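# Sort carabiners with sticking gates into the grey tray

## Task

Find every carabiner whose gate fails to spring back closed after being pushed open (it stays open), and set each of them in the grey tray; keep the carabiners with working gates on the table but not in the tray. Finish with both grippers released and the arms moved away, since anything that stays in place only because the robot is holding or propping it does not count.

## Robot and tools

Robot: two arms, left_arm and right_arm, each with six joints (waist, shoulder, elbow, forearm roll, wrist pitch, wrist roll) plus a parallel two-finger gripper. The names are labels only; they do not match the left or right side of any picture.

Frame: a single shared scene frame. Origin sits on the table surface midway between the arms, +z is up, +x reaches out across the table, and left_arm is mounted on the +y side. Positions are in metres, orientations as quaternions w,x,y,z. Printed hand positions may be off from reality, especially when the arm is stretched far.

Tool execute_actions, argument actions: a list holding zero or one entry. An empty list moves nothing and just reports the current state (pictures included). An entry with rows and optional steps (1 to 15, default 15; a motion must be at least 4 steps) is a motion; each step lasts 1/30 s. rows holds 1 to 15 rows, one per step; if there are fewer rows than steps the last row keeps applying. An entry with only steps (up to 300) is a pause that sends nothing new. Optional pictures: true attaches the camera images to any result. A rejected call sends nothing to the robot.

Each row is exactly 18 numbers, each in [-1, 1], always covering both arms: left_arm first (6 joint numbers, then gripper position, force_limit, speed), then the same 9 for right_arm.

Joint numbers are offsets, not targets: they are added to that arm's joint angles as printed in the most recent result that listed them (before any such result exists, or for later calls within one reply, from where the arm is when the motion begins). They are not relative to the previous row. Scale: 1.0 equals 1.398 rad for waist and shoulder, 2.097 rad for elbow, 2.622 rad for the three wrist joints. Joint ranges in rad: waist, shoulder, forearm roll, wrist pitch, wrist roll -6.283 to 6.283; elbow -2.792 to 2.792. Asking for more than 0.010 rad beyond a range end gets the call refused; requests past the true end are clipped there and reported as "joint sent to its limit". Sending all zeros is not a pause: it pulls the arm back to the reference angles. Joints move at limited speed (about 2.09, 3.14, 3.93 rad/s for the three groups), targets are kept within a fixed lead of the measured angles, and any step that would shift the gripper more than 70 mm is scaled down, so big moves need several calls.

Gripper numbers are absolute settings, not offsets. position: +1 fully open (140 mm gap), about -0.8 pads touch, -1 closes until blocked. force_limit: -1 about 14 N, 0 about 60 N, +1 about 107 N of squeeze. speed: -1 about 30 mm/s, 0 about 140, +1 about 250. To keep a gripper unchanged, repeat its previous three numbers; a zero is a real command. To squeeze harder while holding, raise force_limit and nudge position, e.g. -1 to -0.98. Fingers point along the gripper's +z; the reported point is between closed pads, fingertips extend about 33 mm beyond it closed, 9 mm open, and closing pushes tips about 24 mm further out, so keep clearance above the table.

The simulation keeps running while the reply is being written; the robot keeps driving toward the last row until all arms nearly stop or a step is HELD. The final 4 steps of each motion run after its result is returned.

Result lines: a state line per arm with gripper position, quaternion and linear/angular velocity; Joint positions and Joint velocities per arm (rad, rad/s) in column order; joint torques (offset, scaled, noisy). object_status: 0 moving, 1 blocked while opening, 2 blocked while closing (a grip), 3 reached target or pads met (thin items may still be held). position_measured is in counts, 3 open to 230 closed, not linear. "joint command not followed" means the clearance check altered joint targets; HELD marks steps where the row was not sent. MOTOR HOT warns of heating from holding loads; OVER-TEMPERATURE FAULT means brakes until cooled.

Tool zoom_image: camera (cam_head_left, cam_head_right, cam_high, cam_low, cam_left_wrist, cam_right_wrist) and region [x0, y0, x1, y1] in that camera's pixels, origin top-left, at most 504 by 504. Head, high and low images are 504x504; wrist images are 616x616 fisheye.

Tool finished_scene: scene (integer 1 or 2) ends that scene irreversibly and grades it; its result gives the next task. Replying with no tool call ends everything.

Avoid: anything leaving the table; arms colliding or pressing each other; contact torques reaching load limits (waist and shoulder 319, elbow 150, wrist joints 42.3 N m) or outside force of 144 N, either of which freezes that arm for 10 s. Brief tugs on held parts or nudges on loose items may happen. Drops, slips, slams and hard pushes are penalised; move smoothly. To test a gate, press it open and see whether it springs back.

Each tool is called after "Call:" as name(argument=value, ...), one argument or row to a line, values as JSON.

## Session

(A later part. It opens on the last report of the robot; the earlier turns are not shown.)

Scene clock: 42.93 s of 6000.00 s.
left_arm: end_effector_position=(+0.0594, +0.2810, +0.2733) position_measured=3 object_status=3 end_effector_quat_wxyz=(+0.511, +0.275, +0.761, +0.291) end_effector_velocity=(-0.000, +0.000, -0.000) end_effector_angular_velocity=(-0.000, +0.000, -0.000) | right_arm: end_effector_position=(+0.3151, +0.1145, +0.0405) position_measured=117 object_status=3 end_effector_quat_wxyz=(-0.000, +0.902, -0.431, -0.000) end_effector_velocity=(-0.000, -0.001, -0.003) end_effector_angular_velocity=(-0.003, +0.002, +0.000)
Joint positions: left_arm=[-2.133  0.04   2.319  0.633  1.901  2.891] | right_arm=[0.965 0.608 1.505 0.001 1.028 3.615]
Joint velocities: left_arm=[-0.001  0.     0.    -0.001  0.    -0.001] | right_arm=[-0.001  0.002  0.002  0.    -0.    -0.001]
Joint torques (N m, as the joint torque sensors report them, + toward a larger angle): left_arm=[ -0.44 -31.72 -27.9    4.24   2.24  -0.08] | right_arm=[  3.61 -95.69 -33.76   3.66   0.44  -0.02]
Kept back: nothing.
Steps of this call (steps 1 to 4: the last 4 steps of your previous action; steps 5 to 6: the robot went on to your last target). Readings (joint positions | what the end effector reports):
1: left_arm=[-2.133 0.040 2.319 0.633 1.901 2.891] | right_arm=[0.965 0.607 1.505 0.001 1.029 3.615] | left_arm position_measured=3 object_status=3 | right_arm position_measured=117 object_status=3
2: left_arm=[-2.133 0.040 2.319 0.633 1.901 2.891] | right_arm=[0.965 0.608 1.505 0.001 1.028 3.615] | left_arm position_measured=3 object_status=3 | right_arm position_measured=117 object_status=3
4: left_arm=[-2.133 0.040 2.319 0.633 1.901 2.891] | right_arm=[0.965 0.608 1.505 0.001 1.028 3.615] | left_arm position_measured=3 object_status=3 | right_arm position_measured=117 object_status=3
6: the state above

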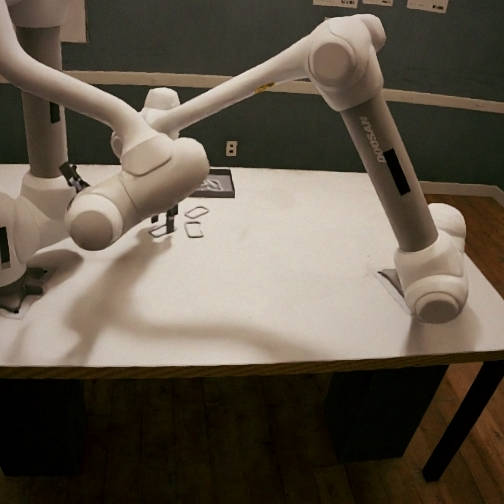

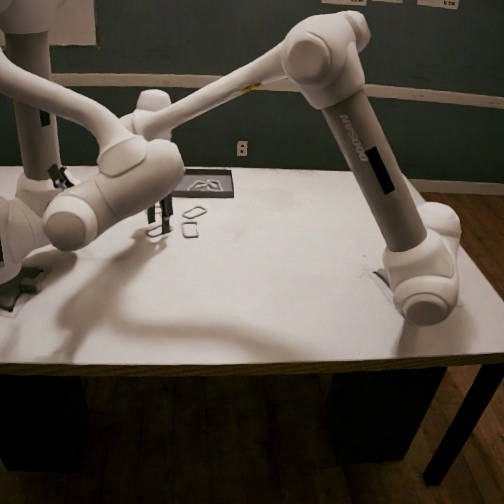

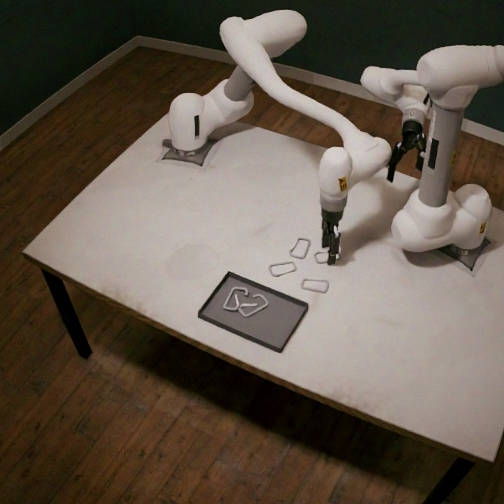

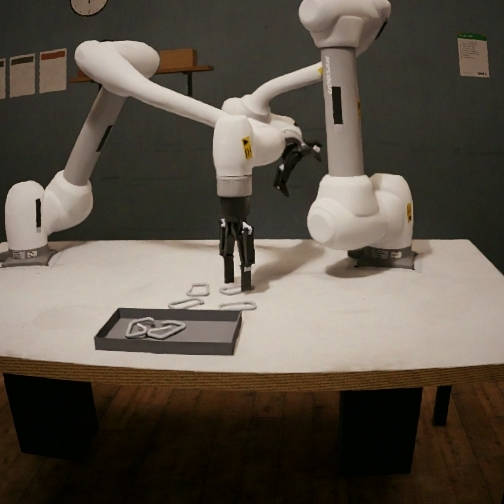

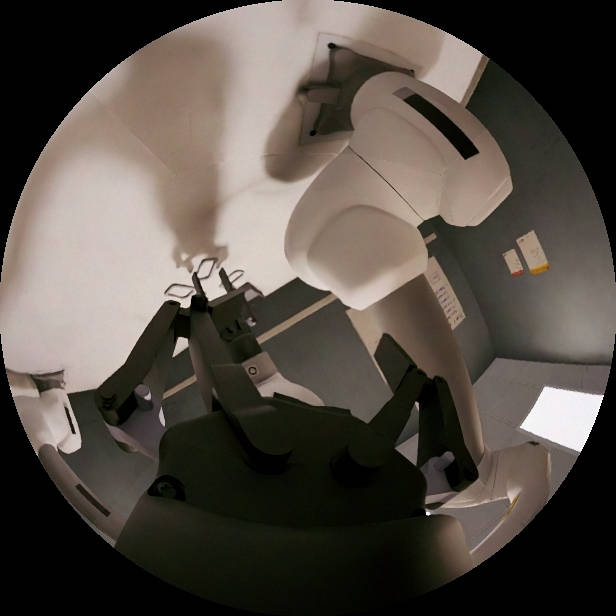

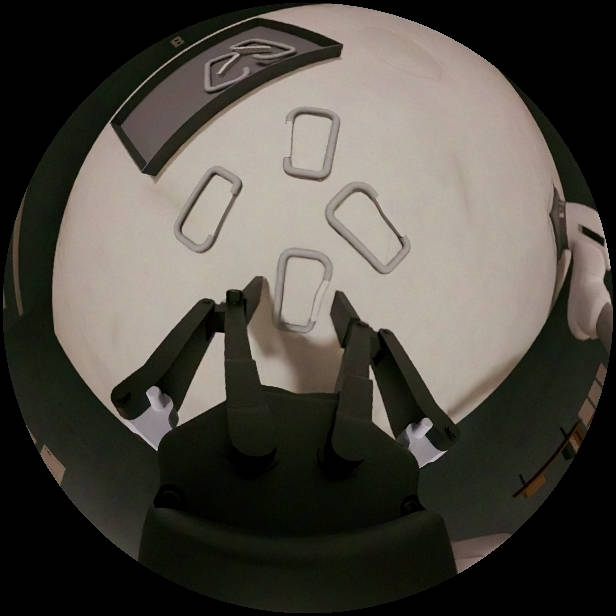

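Call:
execute_actions(
  actions=[
    {"rows":[[0,0,0,0,0,0,1,0,0,0,0.0013,0.0006,0,-0.0012,0,0.1,-0.3,0],[0,0,0,0,0,0,1,0,0,0,0.0013,0.0006,0,-0.0012,0,-0.45,-0.3,0]],"steps":15},
  ],
)

Call:
execute_actions(
  actions=[
    {"steps":7},
  ],
  pictures=true,
)

Call:
zoom_image(
  camera="cam_right_wrist",
  region=[200,180,420,400],
)

Call:
execute_actions(
  actions=[
    {"rows":[[0,0,0,0,0,0,1,0,0,0,-0.0012,-0.0005,0,0.001,0,0.1,-0.3,0]],"steps":15},
  ],
)

Call:
execute_actions(
  actions=[
    {"steps":8},
  ],
  pictures=true,
)

Call:
zoom_image(
  camera="cam_right_wrist",
  region=[200,180,420,400],
)

Scene clock: 43.50 s of 6000.00 s.
left_arm: end_effector_position=(+0.0594, +0.2810, +0.2733) position_measured=3 object_status=3 end_effector_quat_wxyz=(+0.511, +0.275, +0.761, +0.291) end_effector_velocity=(-0.000, -0.000, -0.000) end_effector_angular_velocity=(-0.001, -0.001, -0.001) | right_arm: end_effector_position=(+0.3154, +0.1148, +0.0388) position_measured=180 object_status=0 end_effector_quat_wxyz=(-0.001, +0.902, -0.431, -0.000) end_effector_velocity=(+0.000, +0.000, -0.000) end_effector_angular_velocity=(-0.000, +0.000, -0.001)
Joint positions: left_arm=[-2.133  0.04   2.319  0.633  1.901  2.891] | right_arm=[0.965 0.61  1.506 0.001 1.024 3.615]
Joint velocities: left_arm=[-0.001  0.001  0.     0.    -0.    -0.001] | right_arm=[-0.  0. -0.  0.  0.  0.]
Joint torques (N m, as the joint torque sensors report them, + toward a larger angle): left_arm=[ -0.47 -31.48 -27.66   4.32   2.22   0.15] | right_arm=[  8.1  -43.46   0.81   6.44   4.35  -0.04]
Steps of this call (steps 1 to 6: the robot went on to your last target; steps 7 to 17: the first 11 steps of this action). Readings (joint positions | what the end effector reports):
7: left_arm=[-2.133 0.040 2.319 0.633 1.901 2.891] | right_arm=[0.965 0.608 1.505 0.001 1.028 3.615] | left_arm position_measured=3 object_status=3 | right_arm position_measured=117 object_status=3
8: left_arm=[-2.133 0.040 2.319 0.633 1.901 2.891] | right_arm=[0.965 0.608 1.505 0.001 1.027 3.615] | left_arm position_measured=3 object_status=3 | right_arm position_measured=117 object_status=0
10: left_arm=[-2.133 0.040 2.319 0.633 1.901 2.891] | right_arm=[0.965 0.609 1.506 0.001 1.026 3.615] | left_arm position_measured=3 object_status=3 | right_arm position_measured=127 object_status=0
14: left_arm=[-2.133 0.040 2.319 0.633 1.901 2.891] | right_arm=[0.965 0.610 1.506 0.001 1.025 3.615] | left_arm position_measured=3 object_status=3 | right_arm position_measured=157 object_status=0
17: the state above

Scene clock: 43.73 s of 6000.00 s.
left_arm: end_effector_position=(+0.0594, +0.2810, +0.2733) position_measured=3 object_status=3 end_effector_quat_wxyz=(+0.511, +0.275, +0.761, +0.291) end_effector_velocity=(+0.000, -0.000, +0.000) end_effector_angular_velocity=(-0.001, -0.000, -0.001) | right_arm: end_effector_position=(+0.3153, +0.1147, +0.0386) position_measured=183 object_status=2 end_effector_quat_wxyz=(-0.001, +0.902, -0.431, -0.000) end_effector_velocity=(+0.000, -0.001, +0.001) end_effector_angular_velocity=(+0.000, -0.001, -0.001)
Joint positions: left_arm=[-2.133  0.04   2.319  0.633  1.901  2.891] | right_arm=[0.965 0.61  1.506 0.001 1.024 3.615]
Joint velocities: left_arm=[ 0.    -0.    -0.     0.001  0.     0.   ] | right_arm=[-0.001 -0.002  0.002 -0.001  0.     0.001]
Joint torques (N m, as the joint torque sensors report them, + toward a larger angle): left_arm=[ -0.02 -30.78 -27.61   4.3    2.37  -0.06] | right_arm=[  8.87 -38.05   6.34   6.42   5.64  -0.17]
Kept back: nothing.
Steps of this call (steps 1 to 4: the last 4 steps of your previous action; steps 5 to 7: the robot went on to your last target). Readings (joint positions | what the end effector reports):
1: left_arm=[-2.133 0.040 2.319 0.633 1.901 2.891] | right_arm=[0.965 0.610 1.506 0.001 1.024 3.615] | left_arm position_measured=3 object_status=3 | right_arm position_measured=183 object_status=0
2: left_arm=[-2.133 0.040 2.319 0.633 1.901 2.891] | right_arm=[0.965 0.610 1.506 0.001 1.024 3.615] | left_arm position_measured=3 object_status=3 | right_arm position_measured=183 object_status=0
4: left_arm=[-2.133 0.040 2.319 0.633 1.901 2.891] | right_arm=[0.965 0.610 1.506 0.001 1.024 3.615] | left_arm position_measured=3 object_status=3 | right_arm position_measured=183 object_status=0
7: the state above

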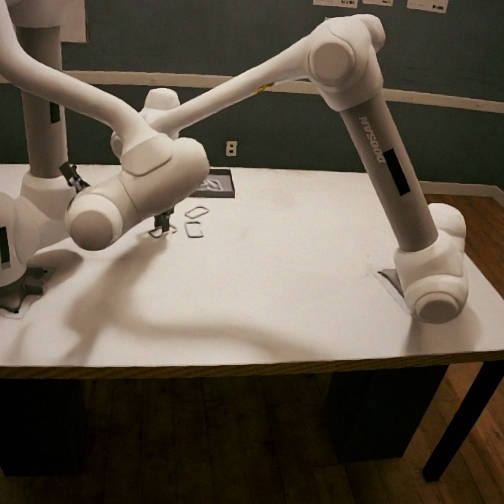

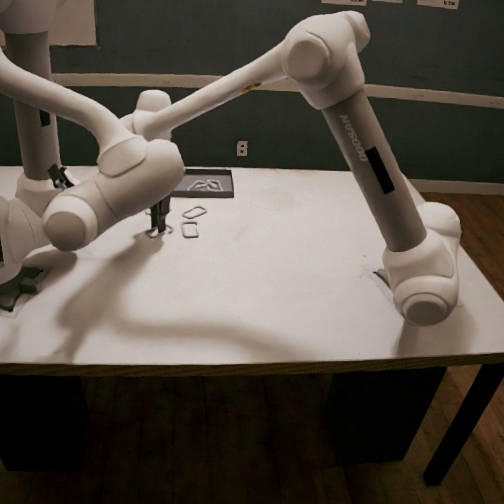

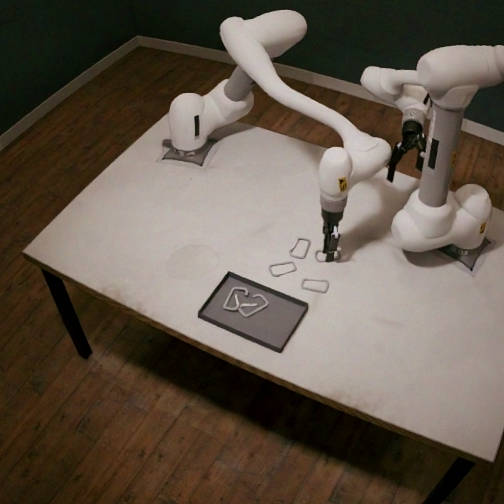

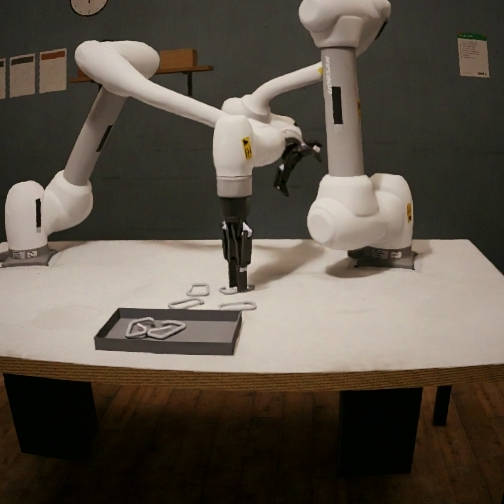

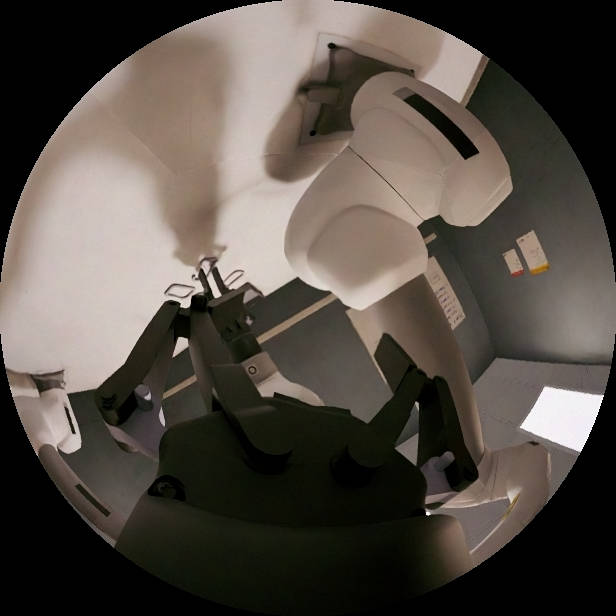

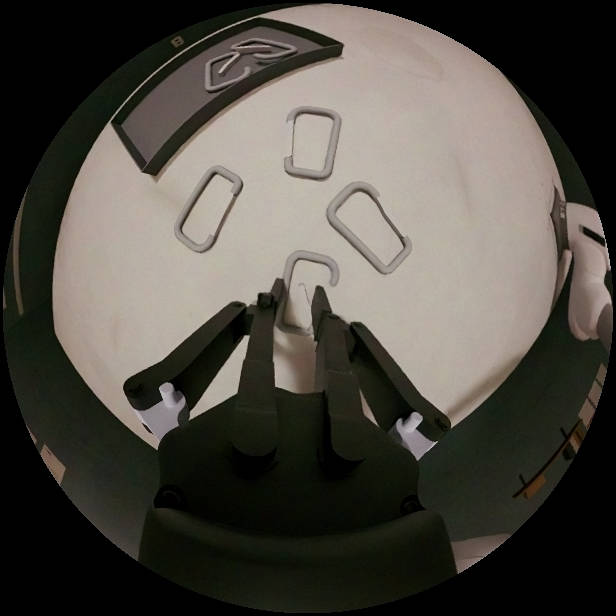

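Region (200, 180, 420, 400) of cam_right_wrist's 616x616 image, scaled by 2.291, with more detail than that image has.

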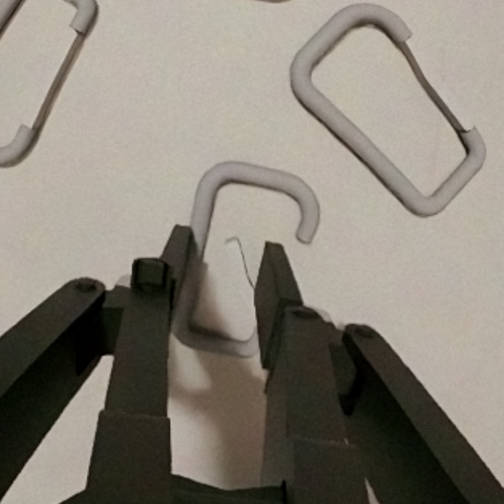

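Scene clock: 44.10 s of 6000.00 s.
left_arm: end_effector_position=(+0.0594, +0.2810, +0.2733) position_measured=3 object_status=3 end_effector_quat_wxyz=(+0.511, +0.275, +0.761, +0.291) end_effector_velocity=(-0.000, -0.000, +0.000) end_effector_angular_velocity=(+0.001, +0.000, -0.002) | right_arm: end_effector_position=(+0.3152, +0.1146, +0.0403) position_measured=117 object_status=0 end_effector_quat_wxyz=(-0.001, +0.902, -0.431, -0.000) end_effector_velocity=(+0.001, -0.000, +0.001) end_effector_angular_velocity=(-0.000, -0.002, +0.001)
Joint positions: left_arm=[-2.133  0.04   2.319  0.633  1.901  2.891] | right_arm=[0.965 0.608 1.505 0.001 1.027 3.615]
Joint velocities: left_arm=[-0.002 -0.    -0.     0.    -0.     0.001] | right_arm=[-0.    -0.001 -0.    -0.002  0.    -0.001]
Joint torques (N m, as the joint torque sensors report them, + toward a larger angle): left_arm=[  0.49 -30.97 -27.57   4.39   2.26  -0.06] | right_arm=[  2.74 -96.26 -34.5    3.96  -0.31  -0.61]
Steps of this call (steps 1 to 11: the first 11 steps of this action). Readings (joint positions | what the end effector reports):
1: left_arm=[-2.133 0.040 2.319 0.633 1.901 2.891] | right_arm=[0.965 0.609 1.506 0.001 1.025 3.615] | left_arm position_measured=3 object_status=3 | right_arm position_measured=183 object_status=0
2: left_arm=[-2.133 0.040 2.319 0.633 1.901 2.891] | right_arm=[0.965 0.609 1.506 0.001 1.026 3.615] | left_arm position_measured=3 object_status=3 | right_arm position_measured=182 object_status=0
4: left_arm=[-2.133 0.040 2.319 0.633 1.901 2.891] | right_arm=[0.965 0.609 1.506 0.001 1.027 3.615] | left_arm position_measured=3 object_status=3 | right_arm position_measured=165 object_status=0
8: left_arm=[-2.133 0.040 2.319 0.633 1.901 2.891] | right_arm=[0.965 0.608 1.505 0.001 1.027 3.615] | left_arm position_measured=3 object_status=3 | right_arm position_measured=135 object_status=0
11: the state above

Scene clock: 44.37 s of 6000.00 s.
left_arm: end_effector_position=(+0.0594, +0.2810, +0.2733) position_measured=3 object_status=3 end_effector_quat_wxyz=(+0.511, +0.275, +0.761, +0.291) end_effector_velocity=(+0.000, +0.000, -0.000) end_effector_angular_velocity=(+0.000, +0.001, +0.002) | right_arm: end_effector_position=(+0.3153, +0.1146, +0.0405) position_measured=117 object_status=3 end_effector_quat_wxyz=(-0.001, +0.902, -0.431, -0.000) end_effector_velocity=(+0.000, +0.001, -0.001) end_effector_angular_velocity=(+0.000, +0.000, -0.000)
Joint positions: left_arm=[-2.133  0.04   2.319  0.633  1.901  2.891] | right_arm=[0.965 0.608 1.505 0.001 1.027 3.615]
Joint velocities: left_arm=[ 0.001 -0.     0.    -0.001 -0.     0.   ] | right_arm=[-0.     0.001 -0.001  0.001 -0.001  0.   ]
Joint torques (N m, as the joint torque sensors report them, + toward a larger angle): left_arm=[  0.03 -31.02 -27.44   4.38   2.2   -0.03] | right_arm=[  1.86 -94.49 -33.93   3.97   0.01  -0.29]
Kept back: nothing.
Steps of this call (steps 1 to 4: the last 4 steps of your previous action; steps 5 to 8: the robot went on to your last target). Readings (joint positions | what the end effector reports):
1: left_arm=[-2.133 0.040 2.319 0.633 1.901 2.891] | right_arm=[0.965 0.608 1.505 0.001 1.027 3.615] | left_arm position_measured=3 object_status=3 | right_arm position_measured=117 object_status=0
2: left_arm=[-2.133 0.040 2.319 0.633 1.901 2.891] | right_arm=[0.965 0.608 1.505 0.001 1.027 3.615] | left_arm position_measured=3 object_status=3 | right_arm position_measured=117 object_status=0
4: left_arm=[-2.133 0.040 2.319 0.633 1.901 2.891] | right_arm=[0.965 0.608 1.505 0.001 1.027 3.615] | left_arm position_measured=3 object_status=3 | right_arm position_measured=117 object_status=0
8: the state above

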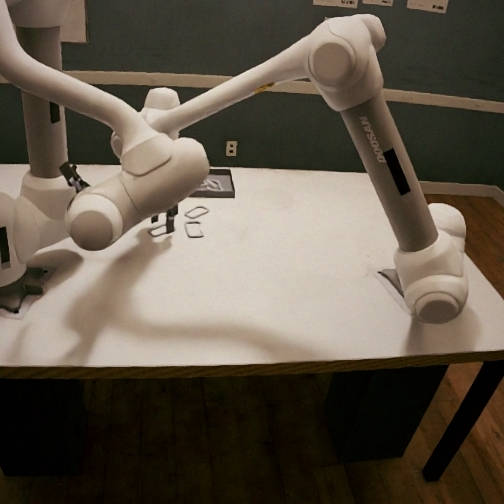

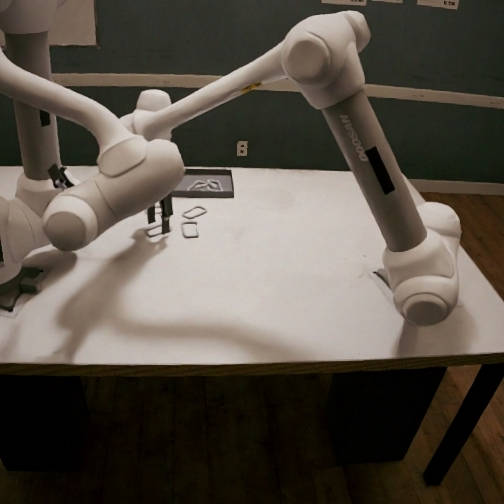

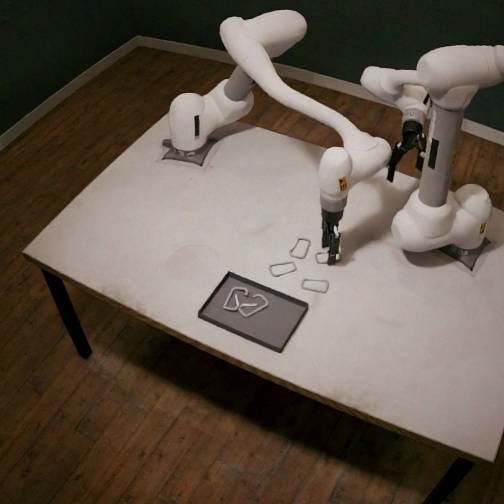

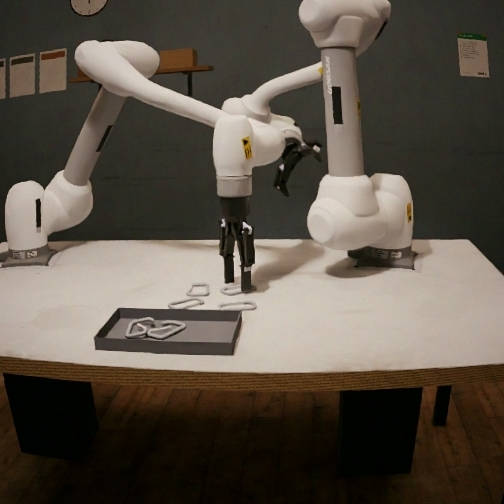

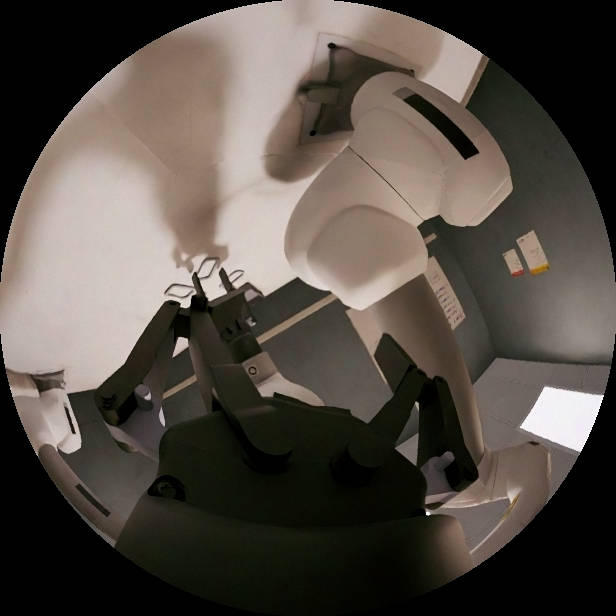

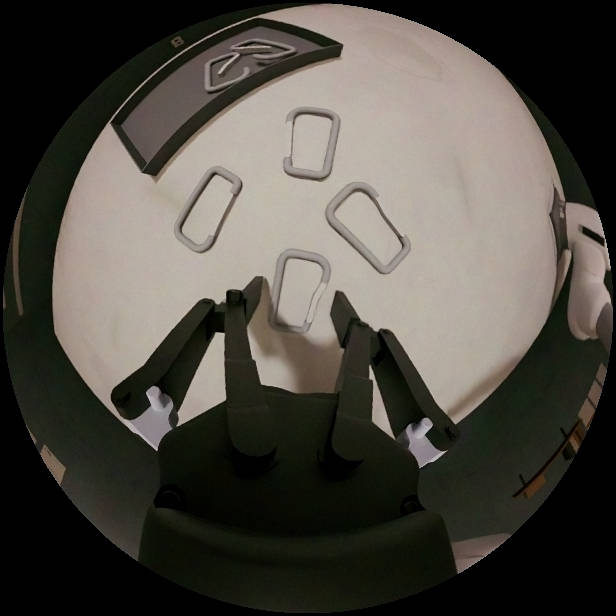

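Region (200, 180, 420, 400) of cam_right_wrist's 616x616 image, scaled by 2.291, with more detail than that image has.

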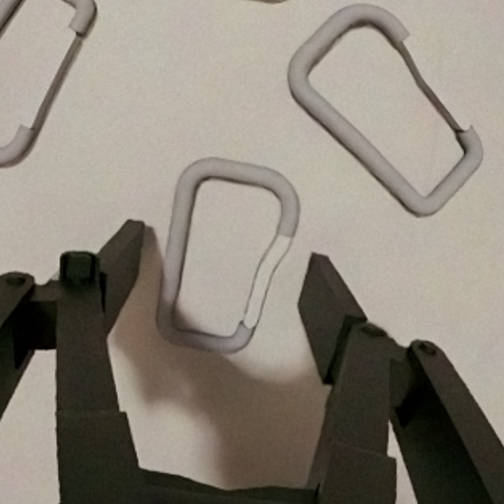

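Call:
execute_actions(
  actions=[
    {"rows":[[0,0,0,0,0,0,1,0,0,0,-0.0265,-0.019,0,0.029,0,0.1,-0.3,0.2],[0,0,0,0,0,0,1,0,0,0,-0.0265,-0.019,0,0.029,0,0.1,-0.3,0.2],[0,0,0,0,0,0,1,0,0,0,-0.0265,-0.019,0,0.029,0,0.1,-0.3,0.2],[0,0,0,0,0,0,1,0,0,0,-0.0265,-0.019,0,0.029,0,0.1,-0.3,0.2],[0,0,0,0,0,0,1,0,0,-0.0551,-0.1294,0.0917,0,-0.0037,-0.4157,0.1,-0.3,0.2]],"steps":15},
  ],
)

Call:
execute_actions(
  actions=[
    {"steps":14},
  ],
  pictures=true,
)

Call:
zoom_image(
  camera="cam_right_wrist",
  region=[200,180,420,400],
)

Scene clock: 45.17 s of 6000.00 s.
left_arm: end_effector_position=(+0.0594, +0.2810, +0.2733) position_measured=3 object_status=3 end_effector_quat_wxyz=(+0.511, +0.275, +0.761, +0.291) end_effector_velocity=(-0.000, +0.000, -0.000) end_effector_angular_velocity=(+0.001, +0.001, -0.000) | right_arm: end_effector_position=(+0.3242, +0.0856, +0.1004) position_measured=117 object_status=3 end_effector_quat_wxyz=(-0.011, +0.945, -0.328, +0.001) end_effector_velocity=(+0.033, -0.328, -0.047) end_effector_angular_velocity=(-0.108, -0.009, +2.263)
Joint positions: left_arm=[-2.133  0.04   2.319  0.633  1.901  2.891] | right_arm=[0.941 0.518 1.533 0.001 1.069 3.368]
Joint velocities: left_arm=[-0.001 -0.    -0.    -0.001 -0.     0.001] | right_arm=[-0.21  -0.335  0.634 -0.    -0.204 -2.474]
Joint torques (N m, as the joint torque sensors report them, + toward a larger angle): left_arm=[ -0.02 -31.16 -27.76   4.35   2.22   0.05] | right_arm=[ -0.57 -74.7  -24.62   3.14   0.07  -0.3 ]
Steps of this call (steps 1 to 13: the robot went on to your last target; steps 14 to 24: the first 11 steps of this action). Readings (joint positions | what the end effector reports):
14: left_arm=[-2.133 0.040 2.319 0.633 1.901 2.891] | right_arm=[0.965 0.608 1.505 0.001 1.027 3.615] | left_arm position_measured=3 object_status=3 | right_arm position_measured=117 object_status=3
15: left_arm=[-2.133 0.040 2.319 0.633 1.901 2.891] | right_arm=[0.965 0.605 1.502 0.000 1.034 3.615] | left_arm position_measured=3 object_status=3 | right_arm position_measured=117 object_status=3
17: left_arm=[-2.133 0.040 2.319 0.633 1.901 2.891] | right_arm=[0.965 0.586 1.481 0.000 1.072 3.615] | left_arm position_measured=3 object_status=3 | right_arm position_measured=117 object_status=3
21: left_arm=[-2.133 0.040 2.319 0.633 1.901 2.891] | right_arm=[0.958 0.554 1.485 0.000 1.087 3.556] | left_arm position_measured=3 object_status=3 | right_arm position_measured=117 object_status=3
24: the state above

Scene clock: 45.63 s of 6000.00 s.
left_arm: end_effector_position=(+0.0594, +0.2810, +0.2733) position_measured=3 object_status=3 end_effector_quat_wxyz=(+0.511, +0.275, +0.761, +0.291) end_effector_velocity=(-0.000, +0.000, -0.000) end_effector_angular_velocity=(+0.003, -0.001, -0.000) | right_arm: end_effector_position=(+0.3261, -0.0002, +0.0905) position_measured=117 object_status=3 end_effector_quat_wxyz=(-0.000, +0.998, +0.060, -0.000) end_effector_velocity=(-0.001, -0.002, -0.000) end_effector_angular_velocity=(+0.000, +0.000, +0.025)
Joint positions: left_arm=[-2.133  0.04   2.319  0.633  1.901  2.891] | right_arm=[0.888 0.427 1.697 0.001 1.017 2.527]
Joint velocities: left_arm=[-0.001  0.002  0.    -0.001  0.     0.001] | right_arm=[-0.001 -0.003  0.005  0.    -0.002 -0.026]
Joint torques (N m, as the joint torque sensors report them, + toward a larger angle): left_arm=[ -0.41 -30.86 -27.88   4.35   2.19   0.06] | right_arm=[  3.69 -79.55 -33.78   4.11  -0.54  -0.27]
Kept back: nothing.
Steps of this call (steps 1 to 4: the last 4 steps of your previous action; steps 5 to 14: the robot went on to your last target). Readings (joint positions | what the end effector reports):
1: left_arm=[-2.133 0.040 2.319 0.633 1.901 2.891] | right_arm=[0.934 0.507 1.555 0.001 1.062 3.278] | left_arm position_measured=3 object_status=3 | right_arm position_measured=117 object_status=3
2: left_arm=[-2.133 0.040 2.319 0.633 1.901 2.891] | right_arm=[0.927 0.496 1.575 0.001 1.056 3.184] | left_arm position_measured=3 object_status=3 | right_arm position_measured=117 object_status=3
4: left_arm=[-2.133 0.040 2.319 0.633 1.901 2.891] | right_arm=[0.915 0.476 1.612 0.001 1.044 2.993] | left_arm position_measured=3 object_status=3 | right_arm position_measured=117 object_status=3
8: left_arm=[-2.133 0.040 2.319 0.633 1.901 2.891] | right_arm=[0.896 0.442 1.671 0.001 1.026 2.672] | left_arm position_measured=3 object_status=3 | right_arm position_measured=117 object_status=3
14: the state above

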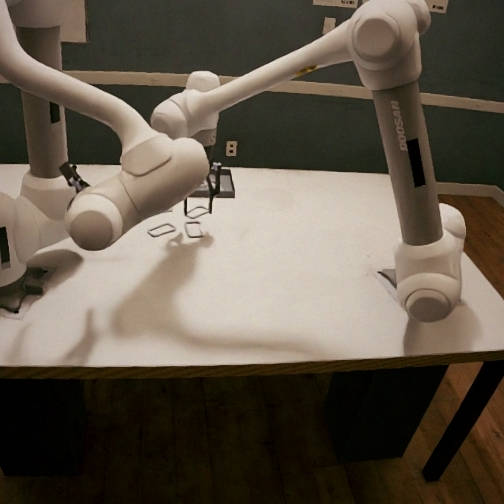

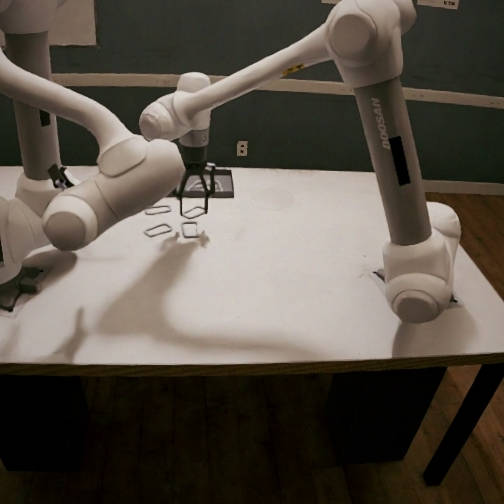

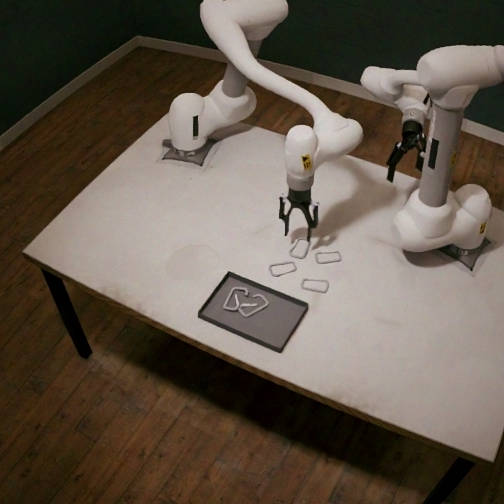

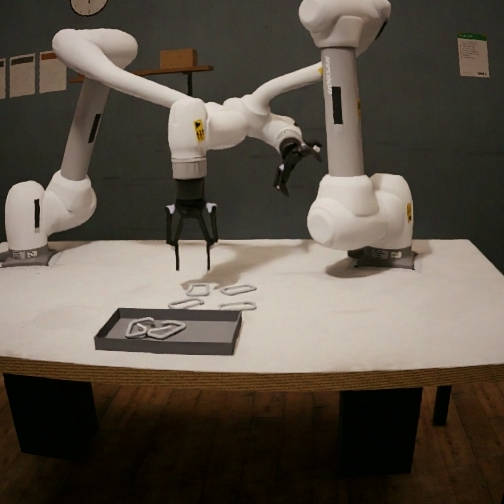

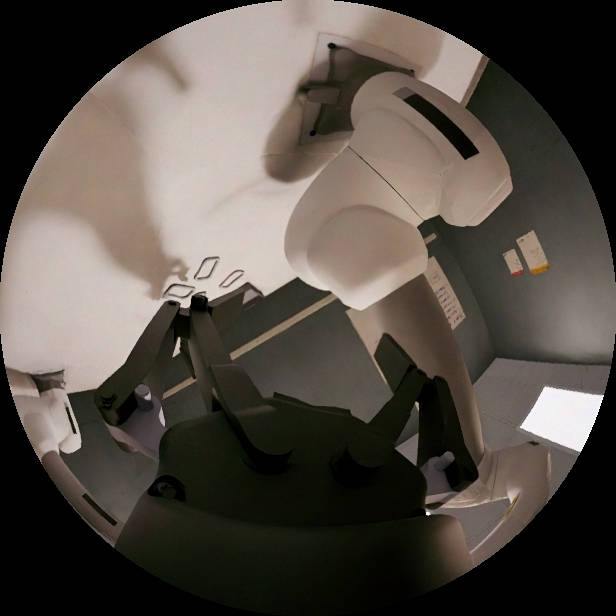

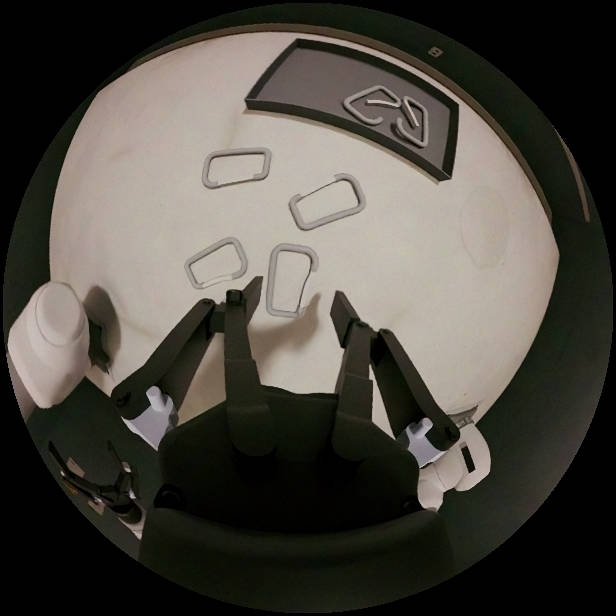

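Region (200, 180, 420, 400) of cam_right_wrist's 616x616 image, scaled by 2.291, with more detail than that image has.

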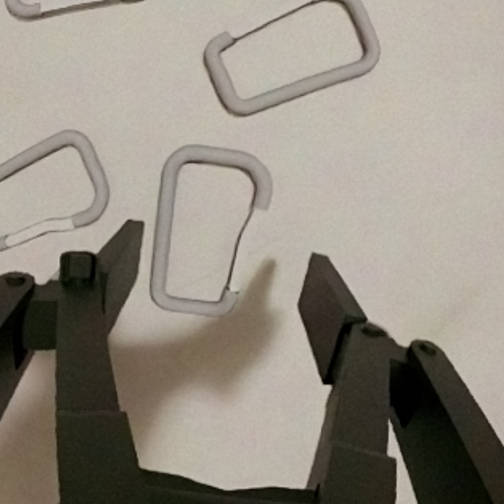

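Call:
execute_actions(
  actions=[
    {"rows":[[0,0,0,0,0,0,1,0,0,0.0074,0.0086,-0.008,0,0.0019,-0.0313,0.1,-0.3,0.2],[0,0,0,0,0,0,1,0,0,0.0074,0.0086,-0.008,0,0.0019,-0.0313,0.1,-0.3,0.2],[0,0,0,0,0,0,1,0,0,0.0074,0.0086,-0.008,0,0.0019,-0.0313,0.1,-0.3,0.2],[0,0,0,0,0,0,1,0,0,0.0074,0.0395,0.0097,0,-0.0286,-0.0313,0.1,-0.3,0.2]],"steps":15},
  ],
)

Call:
execute_actions(
  actions=[
    {"steps":7},
  ],
  pictures=true,
)

Call:
zoom_image(
  camera="cam_right_wrist",
  region=[200,180,420,400],
)

Scene clock: 46.37 s of 6000.00 s.
left_arm: end_effector_position=(+0.0594, +0.2810, +0.2733) position_measured=3 object_status=3 end_effector_quat_wxyz=(+0.511, +0.275, +0.761, +0.291) end_effector_velocity=(-0.000, +0.000, +0.000) end_effector_angular_velocity=(-0.001, +0.001, -0.001) | right_arm: end_effector_position=(+0.3227, +0.0093, +0.0424) position_measured=117 object_status=3 end_effector_quat_wxyz=(+0.000, +0.994, +0.106, -0.000) end_effector_velocity=(+0.000, +0.004, -0.023) end_effector_angular_velocity=(+0.011, -0.007, +0.015)
Joint positions: left_arm=[-2.133  0.04   2.319  0.633  1.901  2.891] | right_arm=[0.898 0.481 1.716 0.001 0.946 2.446]
Joint velocities: left_arm=[-0.001 -0.002  0.    -0.001  0.     0.   ] | right_arm=[ 0.003  0.021  0.016 -0.001 -0.05  -0.012]
Joint torques (N m, as the joint torque sensors report them, + toward a larger angle): left_arm=[ -0.31 -31.39 -27.5    4.4    2.14   0.01] | right_arm=[  4.52 -87.06 -33.99   4.07   0.51  -0.47]
Steps of this call (steps 1 to 11: the robot went on to your last target; steps 12 to 22: the first 11 steps of this action). Readings (joint positions | what the end effector reports):
12: left_arm=[-2.133 0.040 2.319 0.633 1.901 2.891] | right_arm=[0.888 0.427 1.697 0.001 1.017 2.525] | left_arm position_measured=3 object_status=3 | right_arm position_measured=117 object_status=3
13: left_arm=[-2.133 0.040 2.319 0.633 1.901 2.891] | right_arm=[0.888 0.428 1.696 0.001 1.017 2.518] | left_arm position_measured=3 object_status=3 | right_arm position_measured=117 object_status=3
15: left_arm=[-2.133 0.040 2.319 0.633 1.901 2.891] | right_arm=[0.893 0.434 1.688 0.001 1.020 2.479] | left_arm position_measured=3 object_status=3 | right_arm position_measured=117 object_status=3
19: left_arm=[-2.133 0.040 2.319 0.633 1.901 2.891] | right_arm=[0.897 0.471 1.709 0.001 0.962 2.449] | left_arm position_measured=3 object_status=3 | right_arm position_measured=117 object_status=3
22: the state above

Scene clock: 46.60 s of 6000.00 s.
left_arm: end_effector_position=(+0.0594, +0.2810, +0.2733) position_measured=3 object_status=3 end_effector_quat_wxyz=(+0.511, +0.275, +0.761, +0.291) end_effector_velocity=(-0.000, -0.000, +0.000) end_effector_angular_velocity=(-0.001, -0.000, -0.001) | right_arm: end_effector_position=(+0.3226, +0.0093, +0.0405) position_measured=117 object_status=3 end_effector_quat_wxyz=(+0.000, +0.994, +0.106, -0.000) end_effector_velocity=(-0.000, -0.000, -0.000) end_effector_angular_velocity=(+0.000, -0.000, +0.001)
Joint positions: left_arm=[-2.133  0.04   2.319  0.633  1.901  2.891] | right_arm=[0.898 0.482 1.717 0.001 0.943 2.445]
Joint velocities: left_arm=[-0.001 -0.    -0.     0.     0.    -0.001] | right_arm=[ 0.    -0.     0.001  0.    -0.001 -0.001]
Joint torques (N m, as the joint torque sensors report them, + toward a larger angle): left_arm=[ -0.18 -31.04 -27.91   4.35   2.29   0.03] | right_arm=[  4.14 -83.28 -31.65   3.47  -0.12  -0.33]
Kept back: nothing.
Steps of this call (steps 1 to 4: the last 4 steps of your previous action; steps 5 to 7: the robot went on to your last target). Readings (joint positions | what the end effector reports):
1: left_arm=[-2.133 0.040 2.319 0.633 1.901 2.891] | right_arm=[0.898 0.481 1.716 0.001 0.945 2.445] | left_arm position_measured=3 object_status=3 | right_arm position_measured=117 object_status=3
2: left_arm=[-2.133 0.040 2.319 0.633 1.901 2.891] | right_arm=[0.898 0.482 1.717 0.001 0.944 2.445] | left_arm position_measured=3 object_status=3 | right_arm position_measured=117 object_status=3
4: left_arm=[-2.133 0.040 2.319 0.633 1.901 2.891] | right_arm=[0.898 0.482 1.717 0.001 0.943 2.445] | left_arm position_measured=3 object_status=3 | right_arm position_measured=117 object_status=3
7: the state above

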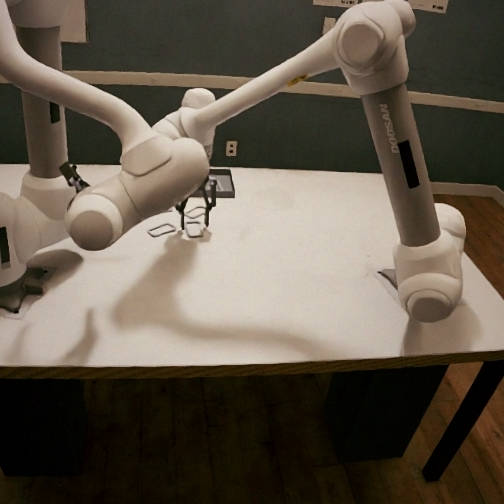

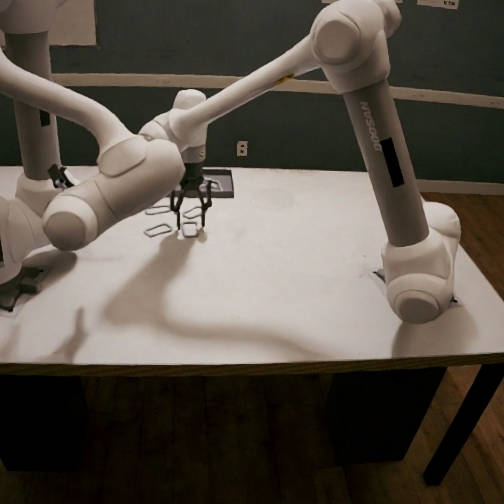

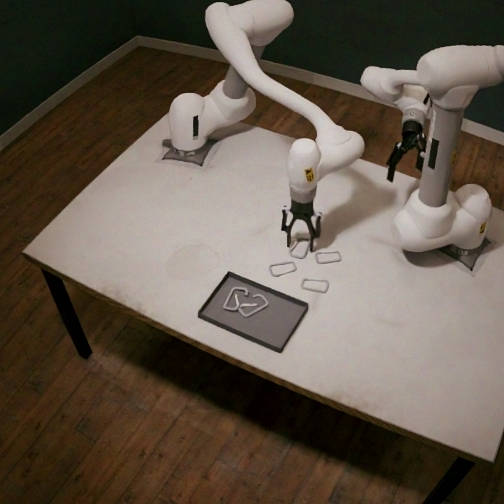

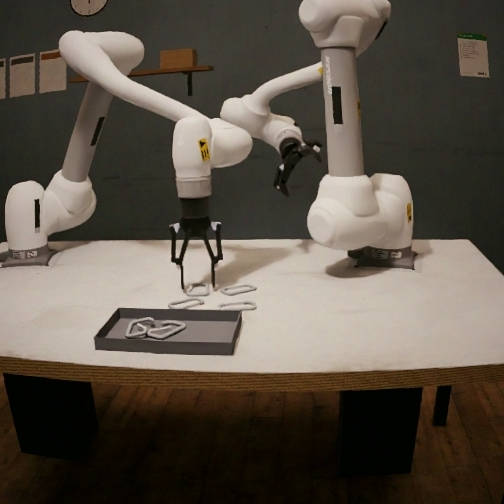

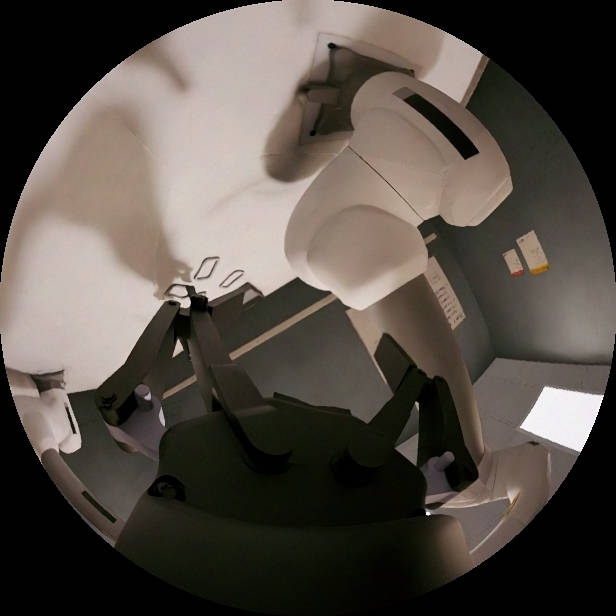

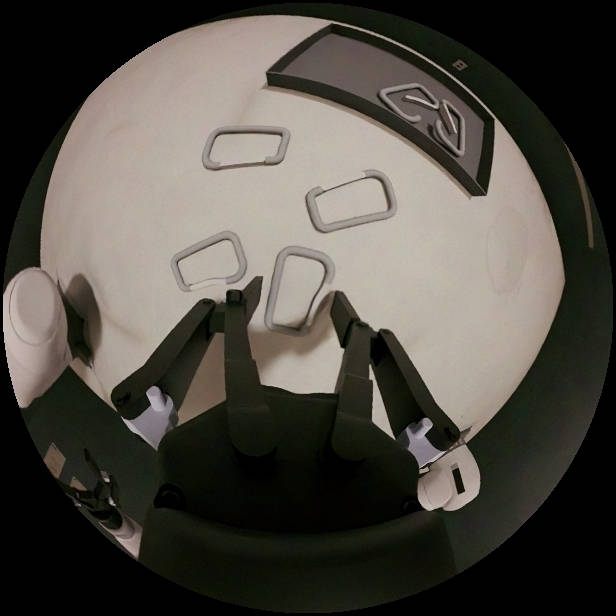

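Region (200, 180, 420, 400) of cam_right_wrist's 616x616 image, scaled by 2.291, with more detail than that image has.

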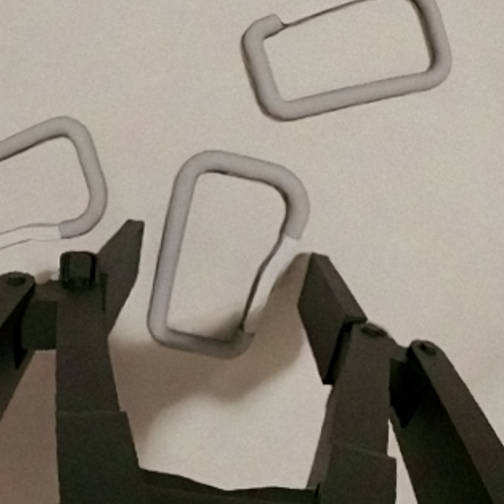

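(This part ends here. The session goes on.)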